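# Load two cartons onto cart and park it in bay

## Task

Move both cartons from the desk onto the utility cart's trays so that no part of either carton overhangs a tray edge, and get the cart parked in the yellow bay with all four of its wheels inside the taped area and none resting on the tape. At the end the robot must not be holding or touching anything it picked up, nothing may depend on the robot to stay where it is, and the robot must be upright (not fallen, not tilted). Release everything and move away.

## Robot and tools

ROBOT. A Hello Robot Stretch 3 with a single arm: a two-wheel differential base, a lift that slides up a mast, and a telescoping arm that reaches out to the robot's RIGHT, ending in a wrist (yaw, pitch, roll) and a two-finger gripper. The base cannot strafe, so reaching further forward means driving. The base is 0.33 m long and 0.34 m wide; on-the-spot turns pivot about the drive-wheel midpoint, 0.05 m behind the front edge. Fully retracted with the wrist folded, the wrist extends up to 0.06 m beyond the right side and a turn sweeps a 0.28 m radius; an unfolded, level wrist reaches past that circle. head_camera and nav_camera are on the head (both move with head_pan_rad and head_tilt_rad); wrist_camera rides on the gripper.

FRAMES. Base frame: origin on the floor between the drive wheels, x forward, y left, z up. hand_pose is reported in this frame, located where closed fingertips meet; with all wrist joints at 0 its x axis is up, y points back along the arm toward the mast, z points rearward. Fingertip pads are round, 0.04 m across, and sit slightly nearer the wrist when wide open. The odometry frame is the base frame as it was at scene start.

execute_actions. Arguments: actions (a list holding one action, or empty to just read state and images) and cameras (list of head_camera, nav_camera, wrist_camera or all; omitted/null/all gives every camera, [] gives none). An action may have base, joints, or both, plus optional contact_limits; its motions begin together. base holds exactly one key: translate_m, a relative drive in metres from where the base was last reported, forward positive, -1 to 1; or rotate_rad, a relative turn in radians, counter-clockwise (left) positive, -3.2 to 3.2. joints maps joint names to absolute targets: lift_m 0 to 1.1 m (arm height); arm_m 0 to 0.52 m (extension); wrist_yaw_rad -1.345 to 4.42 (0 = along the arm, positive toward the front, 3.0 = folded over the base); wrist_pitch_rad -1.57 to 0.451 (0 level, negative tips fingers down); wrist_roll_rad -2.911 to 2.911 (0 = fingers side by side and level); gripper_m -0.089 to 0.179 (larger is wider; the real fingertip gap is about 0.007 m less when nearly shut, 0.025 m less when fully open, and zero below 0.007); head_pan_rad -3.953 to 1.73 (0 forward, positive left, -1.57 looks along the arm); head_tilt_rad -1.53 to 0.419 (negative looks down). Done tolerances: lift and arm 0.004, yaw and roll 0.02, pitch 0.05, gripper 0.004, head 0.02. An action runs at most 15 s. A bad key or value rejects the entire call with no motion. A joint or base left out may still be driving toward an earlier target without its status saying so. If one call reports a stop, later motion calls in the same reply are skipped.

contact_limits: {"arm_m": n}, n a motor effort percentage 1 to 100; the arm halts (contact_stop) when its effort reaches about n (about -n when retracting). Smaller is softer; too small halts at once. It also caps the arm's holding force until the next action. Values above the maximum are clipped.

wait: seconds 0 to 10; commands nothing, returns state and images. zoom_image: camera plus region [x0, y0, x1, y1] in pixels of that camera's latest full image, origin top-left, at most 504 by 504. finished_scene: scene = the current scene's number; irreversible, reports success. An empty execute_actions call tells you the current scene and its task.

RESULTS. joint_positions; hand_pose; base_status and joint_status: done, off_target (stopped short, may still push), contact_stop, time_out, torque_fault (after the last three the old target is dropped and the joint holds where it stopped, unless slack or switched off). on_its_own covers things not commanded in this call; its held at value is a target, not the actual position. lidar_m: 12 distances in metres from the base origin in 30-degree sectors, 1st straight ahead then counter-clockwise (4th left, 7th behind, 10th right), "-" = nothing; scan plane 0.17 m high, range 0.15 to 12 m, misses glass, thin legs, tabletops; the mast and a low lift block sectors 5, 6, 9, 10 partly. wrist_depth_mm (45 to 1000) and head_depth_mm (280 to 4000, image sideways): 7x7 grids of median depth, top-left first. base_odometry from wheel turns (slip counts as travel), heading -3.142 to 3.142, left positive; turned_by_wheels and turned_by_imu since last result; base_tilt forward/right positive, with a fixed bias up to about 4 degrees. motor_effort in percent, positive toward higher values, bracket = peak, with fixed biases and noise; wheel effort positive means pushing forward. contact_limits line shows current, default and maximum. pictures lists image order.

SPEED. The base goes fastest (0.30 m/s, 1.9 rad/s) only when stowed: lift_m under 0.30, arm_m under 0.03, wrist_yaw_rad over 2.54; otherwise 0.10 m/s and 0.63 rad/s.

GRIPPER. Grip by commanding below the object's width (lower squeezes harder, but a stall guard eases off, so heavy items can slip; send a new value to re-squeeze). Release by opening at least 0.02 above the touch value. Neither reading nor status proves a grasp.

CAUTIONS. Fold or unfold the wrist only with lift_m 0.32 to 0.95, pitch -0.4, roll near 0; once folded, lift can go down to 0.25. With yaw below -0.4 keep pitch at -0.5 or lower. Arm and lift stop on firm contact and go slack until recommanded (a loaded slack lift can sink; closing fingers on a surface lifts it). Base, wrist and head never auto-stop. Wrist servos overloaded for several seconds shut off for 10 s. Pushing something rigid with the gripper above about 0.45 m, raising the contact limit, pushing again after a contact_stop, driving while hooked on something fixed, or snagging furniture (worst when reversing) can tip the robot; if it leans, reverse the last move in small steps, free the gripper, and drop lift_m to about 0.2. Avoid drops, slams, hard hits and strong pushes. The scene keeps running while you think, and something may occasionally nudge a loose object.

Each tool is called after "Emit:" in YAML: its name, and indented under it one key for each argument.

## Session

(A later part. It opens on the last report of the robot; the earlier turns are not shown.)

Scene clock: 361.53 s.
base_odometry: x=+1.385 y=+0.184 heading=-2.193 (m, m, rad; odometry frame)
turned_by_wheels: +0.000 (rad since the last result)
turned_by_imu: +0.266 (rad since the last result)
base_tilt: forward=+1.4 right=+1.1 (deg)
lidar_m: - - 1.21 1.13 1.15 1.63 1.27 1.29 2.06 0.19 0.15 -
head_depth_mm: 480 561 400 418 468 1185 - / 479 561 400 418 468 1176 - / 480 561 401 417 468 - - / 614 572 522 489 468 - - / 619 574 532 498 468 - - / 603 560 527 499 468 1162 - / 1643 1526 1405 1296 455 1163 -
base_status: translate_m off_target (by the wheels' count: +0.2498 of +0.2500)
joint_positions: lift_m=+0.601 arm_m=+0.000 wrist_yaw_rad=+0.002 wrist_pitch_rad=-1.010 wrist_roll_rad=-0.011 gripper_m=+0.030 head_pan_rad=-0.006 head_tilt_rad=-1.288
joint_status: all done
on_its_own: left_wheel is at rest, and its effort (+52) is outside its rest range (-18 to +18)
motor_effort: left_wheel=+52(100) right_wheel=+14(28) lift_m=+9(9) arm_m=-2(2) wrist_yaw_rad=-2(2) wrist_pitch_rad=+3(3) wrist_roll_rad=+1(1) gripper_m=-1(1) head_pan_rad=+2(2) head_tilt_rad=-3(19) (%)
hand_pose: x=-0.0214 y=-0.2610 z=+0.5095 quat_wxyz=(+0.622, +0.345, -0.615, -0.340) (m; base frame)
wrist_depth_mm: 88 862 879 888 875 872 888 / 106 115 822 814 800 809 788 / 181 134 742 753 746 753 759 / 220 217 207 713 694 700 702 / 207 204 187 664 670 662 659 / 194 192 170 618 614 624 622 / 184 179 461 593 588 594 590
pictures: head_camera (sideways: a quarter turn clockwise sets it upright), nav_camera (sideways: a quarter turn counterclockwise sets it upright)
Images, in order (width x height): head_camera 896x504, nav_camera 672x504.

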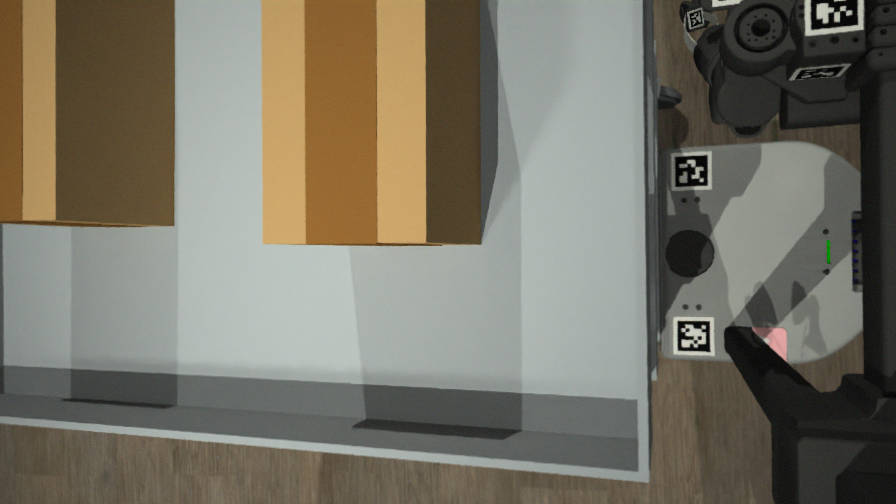

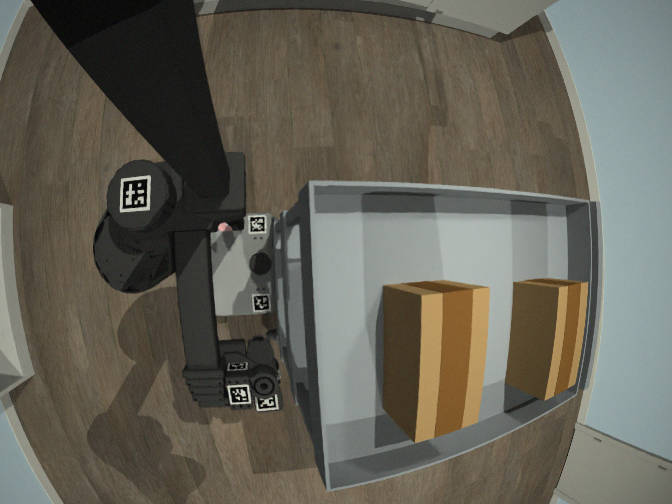

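Emit:
execute_actions:
  actions:
    - {"base":{"translate_m":-0.36},"joints":{"head_tilt_rad":-1.0,"lift_m":0.4}}
  cameras: ["head_camera","nav_camera"]

Emit:
execute_actions:
  actions:
    - {"base":{"rotate_rad":1.27}}
  cameras: []

Emit:
execute_actions:
  actions:
    - {"base":{"translate_m":0.28},"joints":{"wrist_yaw_rad":1.57,"wrist_pitch_rad":0}}
  cameras: []

Emit:
execute_actions:
  actions:
    - {"base":{"rotate_rad":-1.57},"joints":{"head_pan_rad":-0.2}}

Scene clock: 381.80 s.
base_odometry: x=+1.595 y=+0.477 heading=-2.193 (m, m, rad; odometry frame)
turned_by_wheels: +0.000 (rad since the last result)
turned_by_imu: -0.001 (rad since the last result)
base_tilt: forward=+1.5 right=+1.1 (deg)
lidar_m: 0.41 0.42 1.17 1.10 1.79 0.92 1.10 0.97 1.59 2.57 2.82 0.42
head_depth_mm: 900 628 650 875 952 1215 1103 / 770 612 639 921 908 1199 1098 / 773 611 637 924 909 1201 1102 / 916 767 657 925 910 1203 1108 / 918 809 680 894 904 1198 1098 / 2316 2017 682 1448 1365 1222 1100 / 2343 2088 1766 1543 1365 1206 1101
base_status: done
joint_positions: lift_m=+0.401 arm_m=+0.000 wrist_yaw_rad=+0.002 wrist_pitch_rad=-1.010 wrist_roll_rad=-0.011 gripper_m=+0.030 head_pan_rad=-0.006 head_tilt_rad=-1.001
joint_status: all done
motor_effort: left_wheel=-1(44) right_wheel=+0(14) lift_m=+8(11) arm_m=-2(2) wrist_yaw_rad=-2(1) wrist_pitch_rad=+3(3) wrist_roll_rad=+0(0) gripper_m=-1(1) head_pan_rad=+1(2) head_tilt_rad=+1(19) (%)
hand_pose: x=-0.0214 y=-0.2610 z=+0.3096 quat_wxyz=(+0.622, +0.345, -0.615, -0.340) (m; base frame)
wrist_depth_mm: 633 642 624 635 630 630 636 / 587 579 583 574 578 572 581 / 540 538 540 543 539 536 533 / 508 516 505 497 503 501 495 / 476 474 471 468 473 470 466 / 446 448 446 442 440 442 442 / 421 424 421 422 421 418 419
pictures: head_camera (sideways: a quarter turn clockwise sets it upright), nav_camera (sideways: a quarter turn counterclockwise sets it upright)
Images, in order (width x height): head_camera 896x504, nav_camera 672x504.

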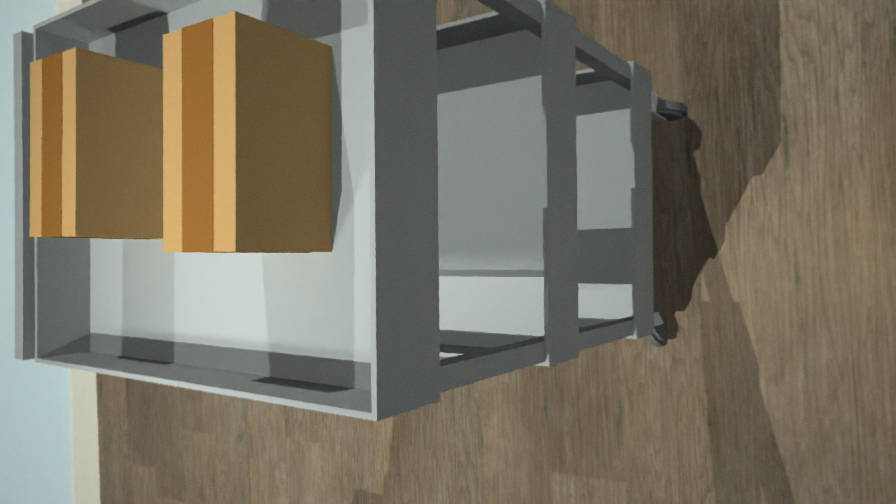

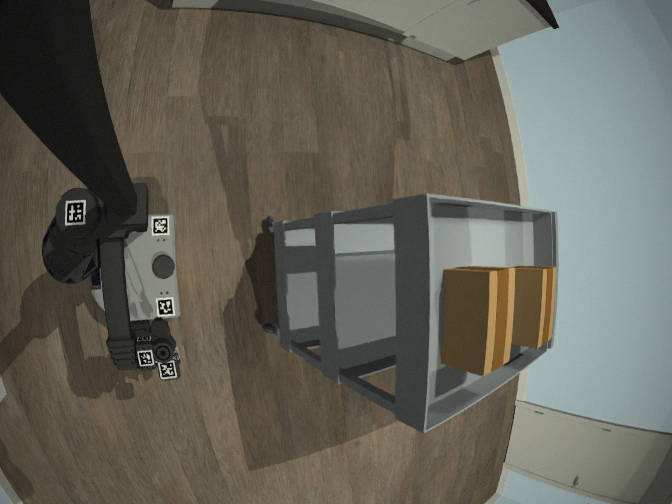

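Scene clock: 384.77 s.
base_odometry: x=+1.595 y=+0.477 heading=-0.923 (m, m, rad; odometry frame)
turned_by_wheels: +1.270 (rad since the last result)
turned_by_imu: +1.265 (rad since the last result)
base_tilt: forward=+1.3 right=+1.0 (deg)
lidar_m: 1.11 1.10 1.47 0.92 1.04 0.96 2.03 2.57 0.49 0.41 0.41 1.40
head_depth_mm: 1257 1526 1776 1556 1366 1224 1086 / 1208 1441 1752 1537 1355 1220 1095 / 1145 1363 1695 1547 1361 1220 1101 / 1094 1290 1567 1529 1367 1216 1100 / 1045 1219 1471 1555 1357 1211 1102 / 1006 1168 1379 1539 1370 1213 1105 / 962 1116 1704 1542 1365 1216 1100
base_status: done
joint_positions: lift_m=+0.401 arm_m=+0.000 wrist_yaw_rad=+0.002 wrist_pitch_rad=-1.010 wrist_roll_rad=-0.011 gripper_m=+0.030 head_pan_rad=-0.006 head_tilt_rad=-1.001
joint_status: not commanded
motor_effort: left_wheel=-3(10) right_wheel=+1(4) lift_m=+8(8) arm_m=-2(2) wrist_yaw_rad=-3(2) wrist_pitch_rad=+3(3) wrist_roll_rad=+0(0) gripper_m=-1(0) head_pan_rad=+2(2) head_tilt_rad=+1(1) (%)
hand_pose: x=-0.0214 y=-0.2611 z=+0.3096 quat_wxyz=(+0.622, +0.345, -0.615, -0.340) (m; base frame)
wrist_depth_mm: 614 438 437 433 426 603 621 / 356 401 401 404 345 569 573 / 288 333 328 374 483 534 536 / 499 397 502 505 500 499 500 / 475 475 476 475 474 471 472 / 445 449 449 447 443 444 440 / 417 418 420 421 415 420 419
pictures: none
No camera images: the call's "cameras" was empty. Leave "cameras" out to get every camera's image.

Scene clock: 388.63 s.
base_odometry: x=+1.764 y=+0.253 heading=-0.924 (m, m, rad; odometry frame)
turned_by_wheels: +0.000 (rad since the last result)
turned_by_imu: +0.000 (rad since the last result)
base_tilt: forward=+1.4 right=+1.0 (deg)
lidar_m: 0.85 0.84 1.60 1.30 0.96 1.18 2.20 2.84 0.39 0.35 2.49 1.07
head_depth_mm: 962 1164 1480 1551 1356 1220 1102 / 911 1084 1375 1541 1357 1232 1136 / 863 1030 1273 1542 1357 1212 1104 / 833 973 1186 1484 1364 1218 1097 / 799 926 1113 1461 1380 1224 1105 / 776 882 1050 1298 1361 1216 1102 / 751 839 997 1430 1363 1227 1108
base_status: done
joint_positions: lift_m=+0.401 arm_m=+0.000 wrist_yaw_rad=+1.567 wrist_pitch_rad=-0.023 wrist_roll_rad=-0.011 gripper_m=+0.030 head_pan_rad=-0.006 head_tilt_rad=-1.001
joint_status: all done
motor_effort: left_wheel=-4(5) right_wheel=+1(5) lift_m=+8(8) arm_m=-2(2) wrist_yaw_rad=+2(4) wrist_pitch_rad=+6(6) wrist_roll_rad=+0(1) gripper_m=-1(1) head_pan_rad=+2(2) head_tilt_rad=+0(0) (%)
hand_pose: x=+0.2342 y=-0.1462 z=+0.5094 quat_wxyz=(+0.510, +0.502, -0.492, +0.496) (m; base frame)
wrist_depth_mm: - 650 710 792 860 - - / - 667 741 810 904 - - / - 695 766 846 961 - - / - 725 782 852 - - - / - 752 807 904 - - - / - 816 860 - - - - / 769 774 777 820 793 820 808
pictures: none
No camera images: the call's "cameras" was empty. Leave "cameras" out to get every camera's image.

Scene clock: 392.07 s.
base_odometry: x=+1.764 y=+0.253 heading=-2.493 (m, m, rad; odometry frame)
turned_by_wheels: -1.570 (rad since the last result)
turned_by_imu: -1.564 (rad since the last result)
base_tilt: forward=+1.4 right=+1.0 (deg)
lidar_m: 0.35 2.49 1.07 0.85 0.84 1.58 0.96 0.96 1.18 2.21 2.84 0.38
head_depth_mm: 2589 751 681 973 1328 1230 1106 / 2575 632 674 959 1227 1219 1140 / 880 611 653 925 1099 1213 1099 / 771 642 664 591 875 1183 1099 / 771 784 680 643 1194 1221 1100 / 896 806 730 1369 1358 1216 1105 / 870 875 1746 1546 1352 1228 1100
base_status: done
joint_positions: lift_m=+0.401 arm_m=+0.000 wrist_yaw_rad=+1.568 wrist_pitch_rad=-0.023 wrist_roll_rad=-0.011 gripper_m=+0.030 head_pan_rad=-0.193 head_tilt_rad=-1.001
joint_status: all done
motor_effort: left_wheel=+2(6) right_wheel=-2(4) lift_m=+8(8) arm_m=-2(2) wrist_yaw_rad=+2(4) wrist_pitch_rad=+6(6) wrist_roll_rad=+0(0) gripper_m=-1(1) head_pan_rad=-2(14) head_tilt_rad=+0(1) (%)
hand_pose: x=+0.2343 y=-0.1461 z=+0.5094 quat_wxyz=(+0.510, +0.502, -0.492, +0.496) (m; base frame)
wrist_depth_mm: - - 601 659 649 - - / - - - - - - - / - - - 904 - - - / - - 289 304 330 363 - / - - 296 319 - - - / - - - 764 719 - - / 779 777 565 592 607 541 803
pictures: head_camera (sideways: a quarter turn clockwise sets it upright), nav_camera (sideways: a quarter turn counterclockwise sets it upright), wrist_camera
Images, in order (width x height): head_camera 896x504, nav_camera 672x504, wrist_camera 644x364.

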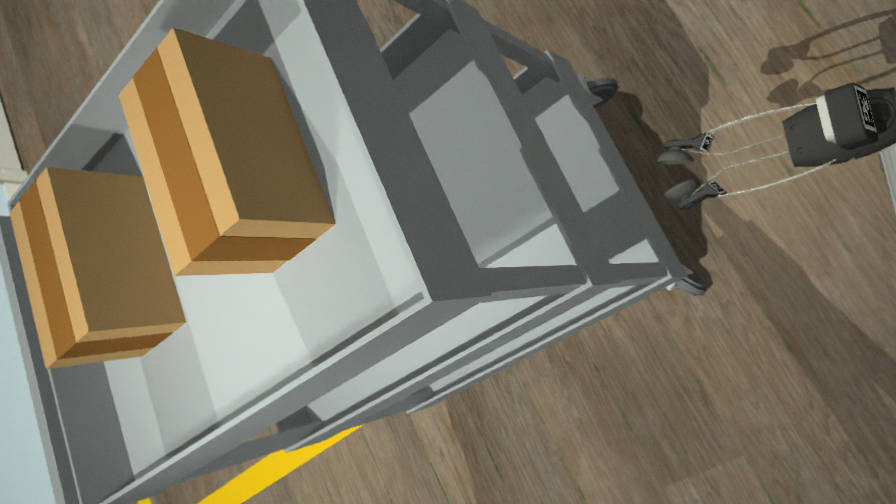

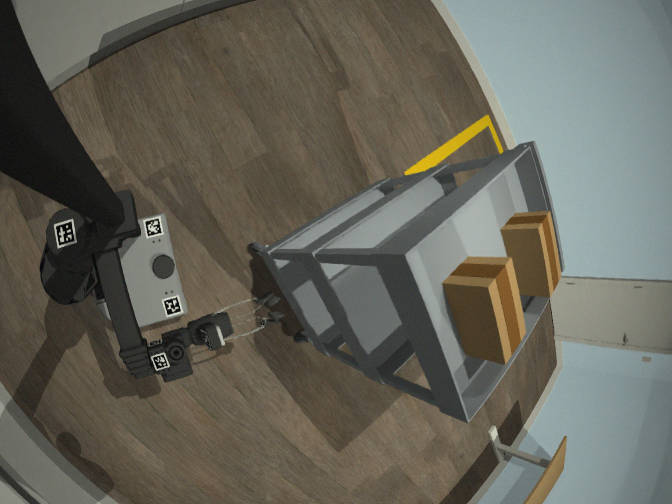

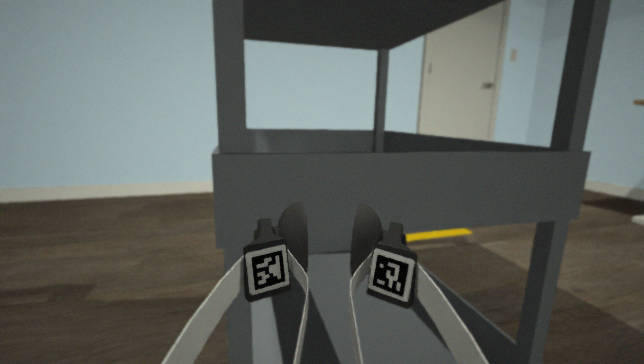

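Emit:
execute_actions:
  actions:
    - {"base":{"translate_m":0.3},"joints":{"lift_m":0.385,"gripper_m":0.1}}

Scene clock: 401.87 s.
base_odometry: x=+1.524 y=+0.072 heading=-2.493 (m, m, rad; odometry frame)
turned_by_wheels: +0.000 (rad since the last result)
turned_by_imu: -0.001 (rad since the last result)
base_tilt: forward=+1.3 right=+1.0 (deg)
lidar_m: 0.23 2.21 1.21 0.96 0.96 1.75 1.25 1.40 1.37 2.70 0.48 0.25
head_depth_mm: 2581 714 634 613 993 1223 1099 / 2569 737 556 591 875 1182 1128 / 2368 769 539 585 823 1125 1104 / 847 728 563 590 536 803 1105 / 853 700 681 588 784 1188 1105 / 2008 782 680 905 1341 1215 1102 / 1944 785 968 1539 1360 1220 1106
base_status: done
joint_positions: lift_m=+0.386 arm_m=+0.000 wrist_yaw_rad=+1.575 wrist_pitch_rad=-0.023 wrist_roll_rad=-0.010 gripper_m=+0.100 head_pan_rad=-0.193 head_tilt_rad=-1.000
joint_status: all done
motor_effort: left_wheel=+1(16) right_wheel=+1(18) lift_m=+8(7) arm_m=-2(2) wrist_yaw_rad=-5(19) wrist_pitch_rad=+6(7) wrist_roll_rad=+0(0) gripper_m=-1(94) head_pan_rad=-3(2) head_tilt_rad=+0(1) (%)
hand_pose: x=+0.2343 y=-0.1442 z=+0.4945 quat_wxyz=(+0.507, +0.504, -0.490, +0.498) (m; base frame)
wrist_depth_mm: - 156 - 717 - - - / - 162 - - - - - / - 165 745 807 787 - - / - 164 178 193 211 231 260 / - 171 188 201 215 245 275 / - 174 612 672 675 - 325 / 766 194 568 577 580 731 533
pictures: head_camera (sideways: a quarter turn clockwise sets it upright), nav_camera (sideways: a quarter turn counterclockwise sets it upright), wrist_camera
Images, in order (width x height): head_camera 896x504, nav_camera 672x504, wrist_camera 644x364.

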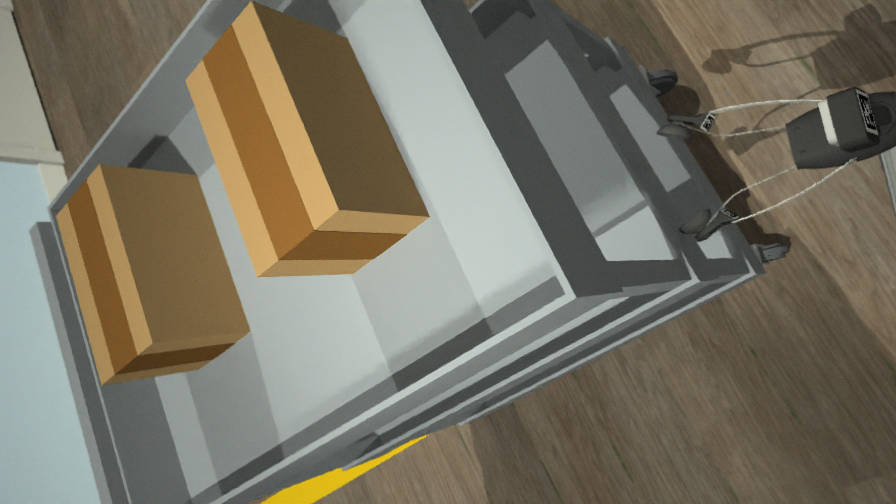

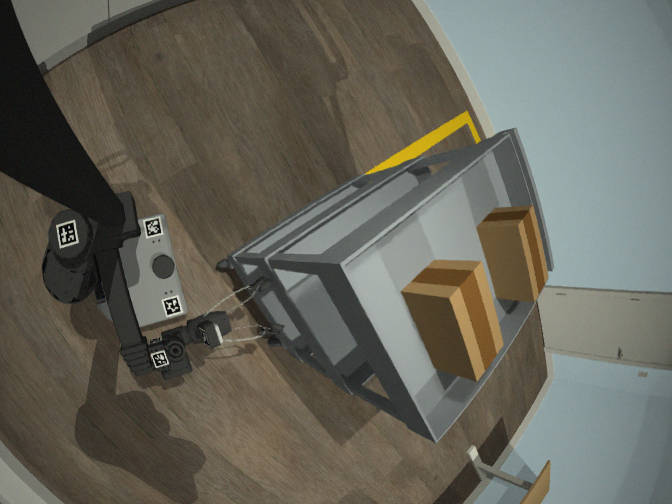

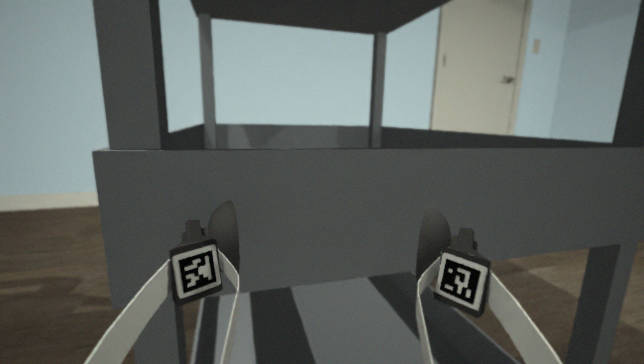

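Emit:
execute_actions:
  actions:
    - {"base":{"translate_m":0.35}}

Scene clock: 410.73 s.
base_odometry: x=+1.245 y=-0.139 heading=-2.493 (m, m, rad; odometry frame)
turned_by_wheels: +0.000 (rad since the last result)
turned_by_imu: +0.000 (rad since the last result)
base_tilt: forward=+1.3 right=+1.0 (deg)
lidar_m: 0.22 0.64 1.37 1.10 1.09 1.18 1.60 1.64 2.08 2.72 0.52 0.25
head_depth_mm: 2416 2099 669 614 1300 1227 1102 / 2365 724 577 591 877 1194 1124 / 2137 786 539 590 819 1161 1095 / 861 741 527 578 530 808 1102 / 858 701 652 590 528 1070 1103 / 1701 701 679 600 1186 1217 1104 / 1651 784 681 1463 1372 1211 1104
base_status: done
joint_positions: lift_m=+0.386 arm_m=+0.000 wrist_yaw_rad=+1.573 wrist_pitch_rad=-0.023 wrist_roll_rad=-0.010 gripper_m=+0.100 head_pan_rad=-0.193 head_tilt_rad=-1.000
joint_status: not commanded
motor_effort: left_wheel=+1(9) right_wheel=+1(9) lift_m=+8(8) arm_m=-1(2) wrist_yaw_rad=-3(22) wrist_pitch_rad=+6(6) wrist_roll_rad=+0(0) gripper_m=-1(5) head_pan_rad=-2(3) head_tilt_rad=+1(0) (%)
hand_pose: x=+0.2343 y=-0.1446 z=+0.4944 quat_wxyz=(+0.508, +0.504, -0.491, +0.497) (m; base frame)
wrist_depth_mm: 146 - - 714 - - 279 / 150 - - - - - 291 / 155 532 743 797 724 - 303 / 153 162 177 196 218 249 286 / 158 167 188 204 224 263 321 / 163 170 429 675 670 - - / 699 562 572 569 555 771 754
pictures: head_camera (sideways: a quarter turn clockwise sets it upright), nav_camera (sideways: a quarter turn counterclockwise sets it upright), wrist_camera
Images, in order (width x height): head_camera 896x504, nav_camera 672x504, wrist_camera 644x364.

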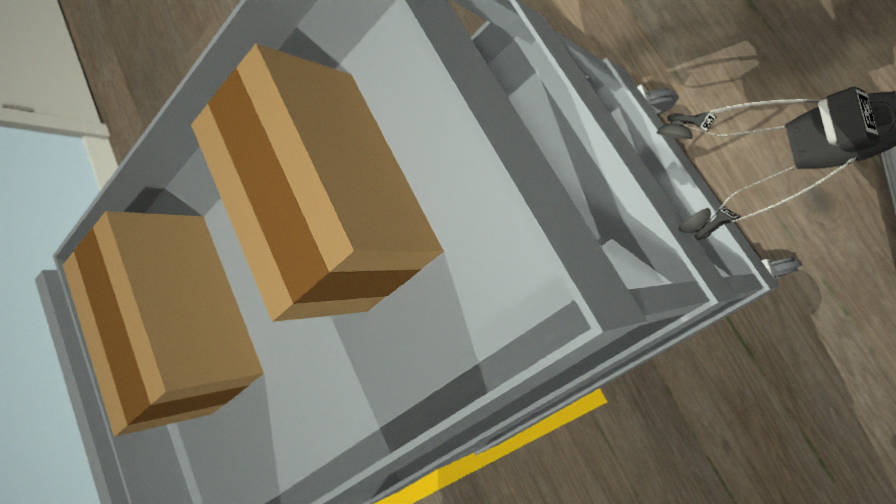

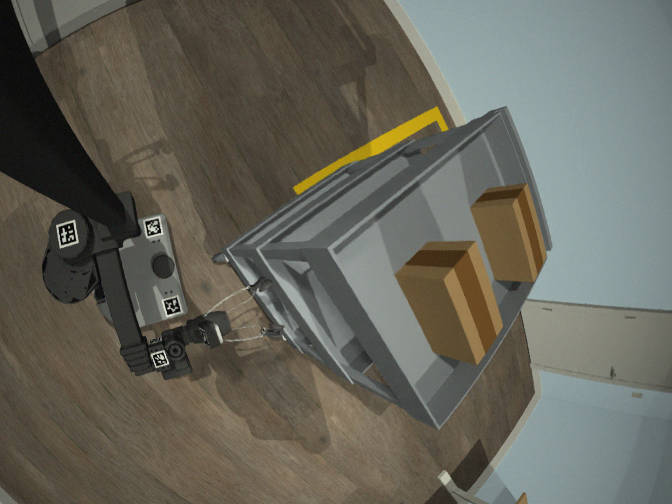

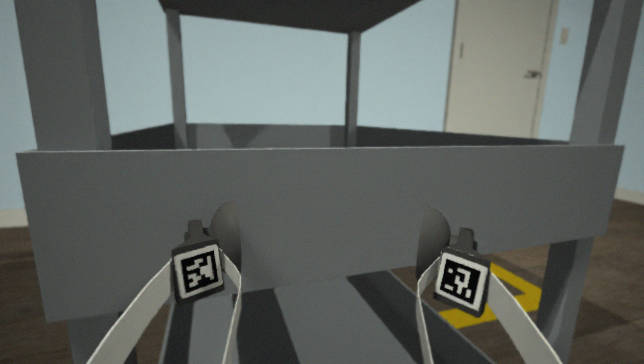

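Emit:
execute_actions:
  actions:
    - {"base":{"translate_m":-0.04},"joints":{"gripper_m":0.179,"wrist_yaw_rad":1.65}}
  cameras: []

Emit:
execute_actions:
  actions:
    - {"base":{"translate_m":0.35},"joints":{"head_pan_rad":0.1}}

Scene clock: 417.80 s.
base_odometry: x=+1.277 y=-0.115 heading=-2.493 (m, m, rad; odometry frame)
turned_by_wheels: +0.000 (rad since the last result)
turned_by_imu: +0.000 (rad since the last result)
base_tilt: forward=+1.3 right=+0.9 (deg)
lidar_m: 0.26 0.77 1.36 1.09 1.08 1.17 1.56 1.61 2.04 2.73 2.67 0.30
head_depth_mm: 2484 2128 683 840 1344 1208 1106 / 2377 628 640 615 1069 1214 1116 / 2176 613 582 588 876 1186 1114 / 852 754 554 590 834 1082 1102 / 749 733 651 588 545 1164 1105 / 850 745 680 599 1291 1211 1107 / 1676 808 695 1463 1359 1212 1100
base_status: done
joint_positions: lift_m=+0.386 arm_m=+0.000 wrist_yaw_rad=+1.647 wrist_pitch_rad=-0.023 wrist_roll_rad=-0.010 gripper_m=+0.179 head_pan_rad=-0.193 head_tilt_rad=-1.000
joint_status: all done
motor_effort: left_wheel=+0(7) right_wheel=+0(3) lift_m=+8(8) arm_m=-1(2) wrist_yaw_rad=+2(5) wrist_pitch_rad=+6(6) wrist_roll_rad=+0(0) gripper_m=+0(98) head_pan_rad=-2(3) head_tilt_rad=-1(0) (%)
hand_pose: x=+0.2335 y=-0.1257 z=+0.4945 quat_wxyz=(+0.489, +0.522, -0.472, +0.516) (m; base frame)
wrist_depth_mm: - 194 - 714 - - - / - 195 - - - - - / - - 775 824 820 - 314 / - 204 211 228 247 270 300 / - 209 218 237 259 283 328 / - 223 705 746 757 - - / 760 722 545 579 575 550 734
pictures: none
No camera images: the call's "cameras" was empty. Leave "cameras" out to get every camera's image.

Scene clock: 422.33 s.
base_odometry: x=+0.998 y=-0.326 heading=-2.493 (m, m, rad; odometry frame)
turned_by_wheels: +0.000 (rad since the last result)
turned_by_imu: +0.001 (rad since the last result)
base_tilt: forward=+1.4 right=+1.0 (deg)
lidar_m: 0.21 0.21 1.75 1.22 1.21 1.31 1.91 1.90 2.41 2.71 0.49 0.25
head_depth_mm: 1646 766 515 569 548 1066 1098 / 847 693 515 557 538 1046 1117 / 1465 672 516 548 528 805 1100 / 1424 677 679 588 520 781 1089 / 1420 802 679 588 519 1164 1106 / 1377 786 713 1493 1362 1221 1102 / 1387 1616 1779 1542 1376 1218 1102
base_status: done
joint_positions: lift_m=+0.386 arm_m=+0.000 wrist_yaw_rad=+1.711 wrist_pitch_rad=-0.024 wrist_roll_rad=-0.009 gripper_m=+0.179 head_pan_rad=+0.093 head_tilt_rad=-1.000
joint_status: all done
on_its_own: wrist_yaw_rad is held at +1.695, not at your +1.650, by its stall guard, which is not easing now; wrist_yaw_rad is at rest, and its effort (-17) is outside its rest range (-12 to +12)
motor_effort: left_wheel=+3(20) right_wheel=+0(14) lift_m=+8(8) arm_m=-2(1) wrist_yaw_rad=-17(34) wrist_pitch_rad=+7(7) wrist_roll_rad=+0(1) gripper_m=-1(1) head_pan_rad=+2(17) head_tilt_rad=+0(0) (%)
hand_pose: x=+0.2317 y=-0.1093 z=+0.4942 quat_wxyz=(+0.472, +0.537, -0.455, +0.531) (m; base frame)
wrist_depth_mm: - - - 705 - - - / - - - - - - - / 177 - 729 749 761 - - / 159 165 174 182 191 202 214 / 164 171 180 188 198 208 224 / - 180 186 198 590 892 248 / 186 767 568 571 556 780 278
pictures: head_camera (sideways: a quarter turn clockwise sets it upright), nav_camera (sideways: a quarter turn counterclockwise sets it upright), wrist_camera
Images, in order (width x height): head_camera 896x504, nav_camera 672x504, wrist_camera 644x364.

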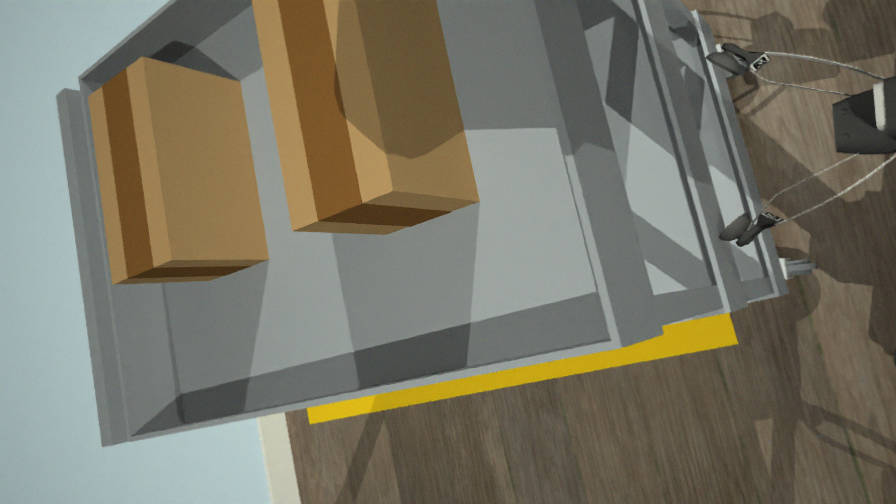

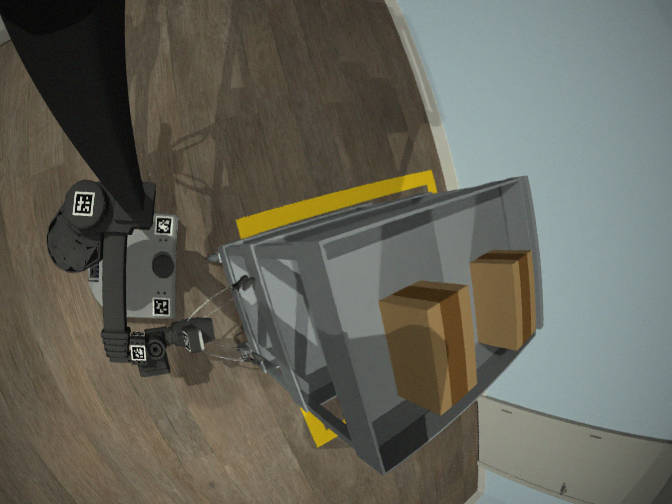

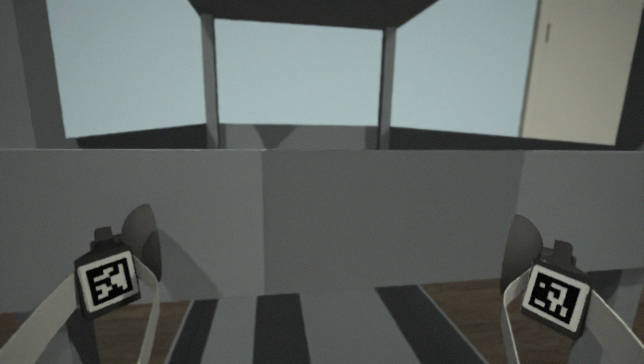

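Emit:
execute_actions:
  actions:
    - {"base":{"translate_m":0.45},"joints":{"wrist_yaw_rad":1.68}}

Scene clock: 433.07 s.
base_odometry: x=+0.640 y=-0.598 heading=-2.493 (m, m, rad; odometry frame)
turned_by_wheels: +0.000 (rad since the last result)
turned_by_imu: +0.000 (rad since the last result)
base_tilt: forward=+1.4 right=+1.0 (deg)
lidar_m: 0.20 0.20 0.23 1.39 1.38 1.50 2.35 2.30 2.86 2.35 2.35 0.24
head_depth_mm: 1211 1395 642 578 537 1160 1103 / 1152 767 516 547 528 891 1113 / 1066 666 517 521 518 808 1098 / 1053 657 517 498 518 781 1087 / 1032 656 667 567 518 757 1072 / 1012 789 678 590 519 596 1102 / 1000 765 667 567 501 1181 1103
base_status: done
joint_positions: lift_m=+0.386 arm_m=+0.000 wrist_yaw_rad=+1.792 wrist_pitch_rad=-0.024 wrist_roll_rad=-0.009 gripper_m=+0.179 head_pan_rad=+0.093 head_tilt_rad=-1.000
joint_status: wrist_yaw_rad off_target (ended at +1.792, target +1.680)
on_its_own: wrist_yaw_rad is held at +1.775, not at your +1.680, by its stall guard, which is not easing now; wrist_yaw_rad is at rest, and its effort (-18) is outside its rest range (-12 to +12)
motor_effort: left_wheel=+2(14) right_wheel=+0(7) lift_m=+8(8) arm_m=-1(2) wrist_yaw_rad=-18(46) wrist_pitch_rad=+7(7) wrist_roll_rad=+0(0) gripper_m=-1(1) head_pan_rad=+2(2) head_tilt_rad=+0(0) (%)
hand_pose: x=+0.2280 y=-0.0891 z=+0.4941 quat_wxyz=(+0.451, +0.555, -0.433, +0.549) (m; base frame)
wrist_depth_mm: 928 - - - - - - / - - - - - - 193 / - 510 746 754 737 - 192 / 164 166 169 171 174 178 181 / 169 171 174 177 180 184 187 / 174 179 182 184 187 191 195 / 747 719 573 574 583 740 218
pictures: head_camera (sideways: a quarter turn clockwise sets it upright), nav_camera (sideways: a quarter turn counterclockwise sets it upright), wrist_camera
Images, in order (width x height): head_camera 896x504, nav_camera 672x504, wrist_camera 644x364.

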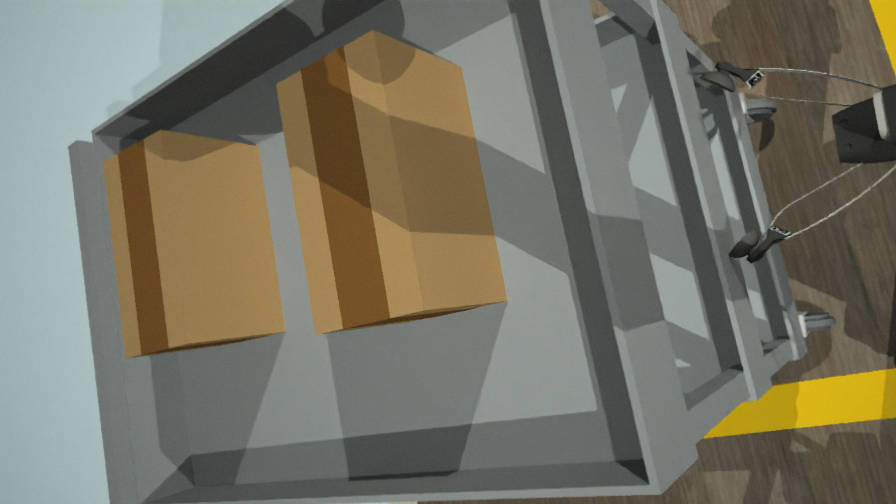

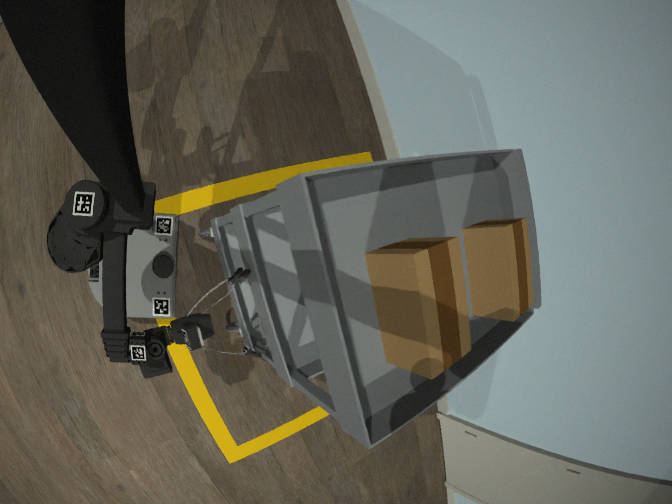

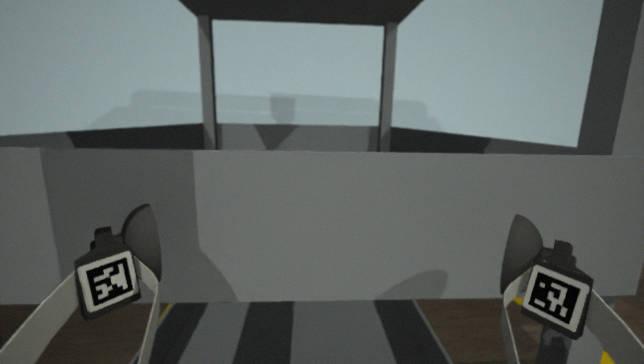

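Emit:
execute_actions:
  actions:
    - {"base":{"translate_m":-0.55},"joints":{"wrist_yaw_rad":1.79,"head_pan_rad":0.2,"head_tilt_rad":-0.85}}
  cameras: ["head_camera","nav_camera"]

Scene clock: 445.77 s.
base_odometry: x=+1.078 y=-0.266 heading=-2.493 (m, m, rad; odometry frame)
turned_by_wheels: +0.000 (rad since the last result)
turned_by_imu: -0.002 (rad since the last result)
base_tilt: forward=+1.3 right=+1.0 (deg)
lidar_m: 0.73 1.69 1.48 1.18 1.17 1.27 1.81 1.81 2.30 2.71 2.55 0.87
head_depth_mm: 1553 920 1217 1148 1448 1290 1133 / 1474 878 851 1174 1392 1283 1132 / 1424 895 841 1139 1383 1280 1134 / 1414 1060 865 1112 1371 1288 1135 / 1429 1638 1903 1756 1476 1286 1132 / 1442 1615 1904 1744 1479 1283 1133 / 1407 1602 1848 1758 1480 1291 1133
base_status: done
joint_positions: lift_m=+0.386 arm_m=+0.000 wrist_yaw_rad=+1.791 wrist_pitch_rad=-0.023 wrist_roll_rad=-0.009 gripper_m=+0.179 head_pan_rad=+0.193 head_tilt_rad=-0.853
joint_status: all done
motor_effort: left_wheel=+0(6) right_wheel=+0(2) lift_m=+8(8) arm_m=+0(1) wrist_yaw_rad=-2(17) wrist_pitch_rad=+6(7) wrist_roll_rad=-1(1) gripper_m=-1(1) head_pan_rad=+2(11) head_tilt_rad=+1(10) (%)
hand_pose: x=+0.2281 y=-0.0893 z=+0.4945 quat_wxyz=(+0.451, +0.554, -0.433, +0.549) (m; base frame)
wrist_depth_mm: - - - 700 697 - - / - - - - - - - / - - - 684 671 - - / - - - - - - - / - - - - - - - / - 922 - 732 756 - - / 761 764 769 771 792 795 765
pictures: head_camera (sideways: a quarter turn clockwise sets it upright), nav_camera (sideways: a quarter turn counterclockwise sets it upright)
Images, in order (width x height): head_camera 896x504, nav_camera 672x504.

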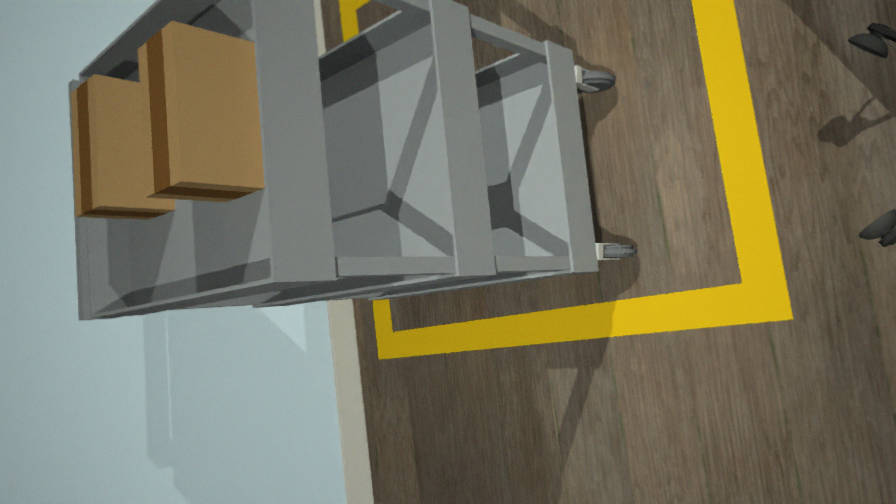

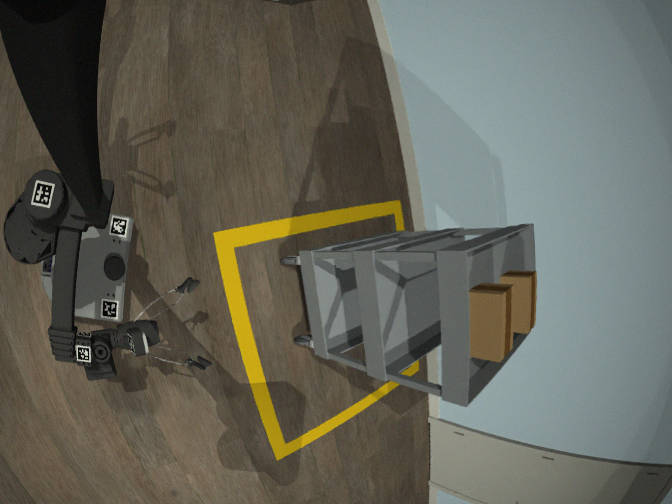

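Emit:
finished_scene:
  scene: 1

The scene is finished: the task was done.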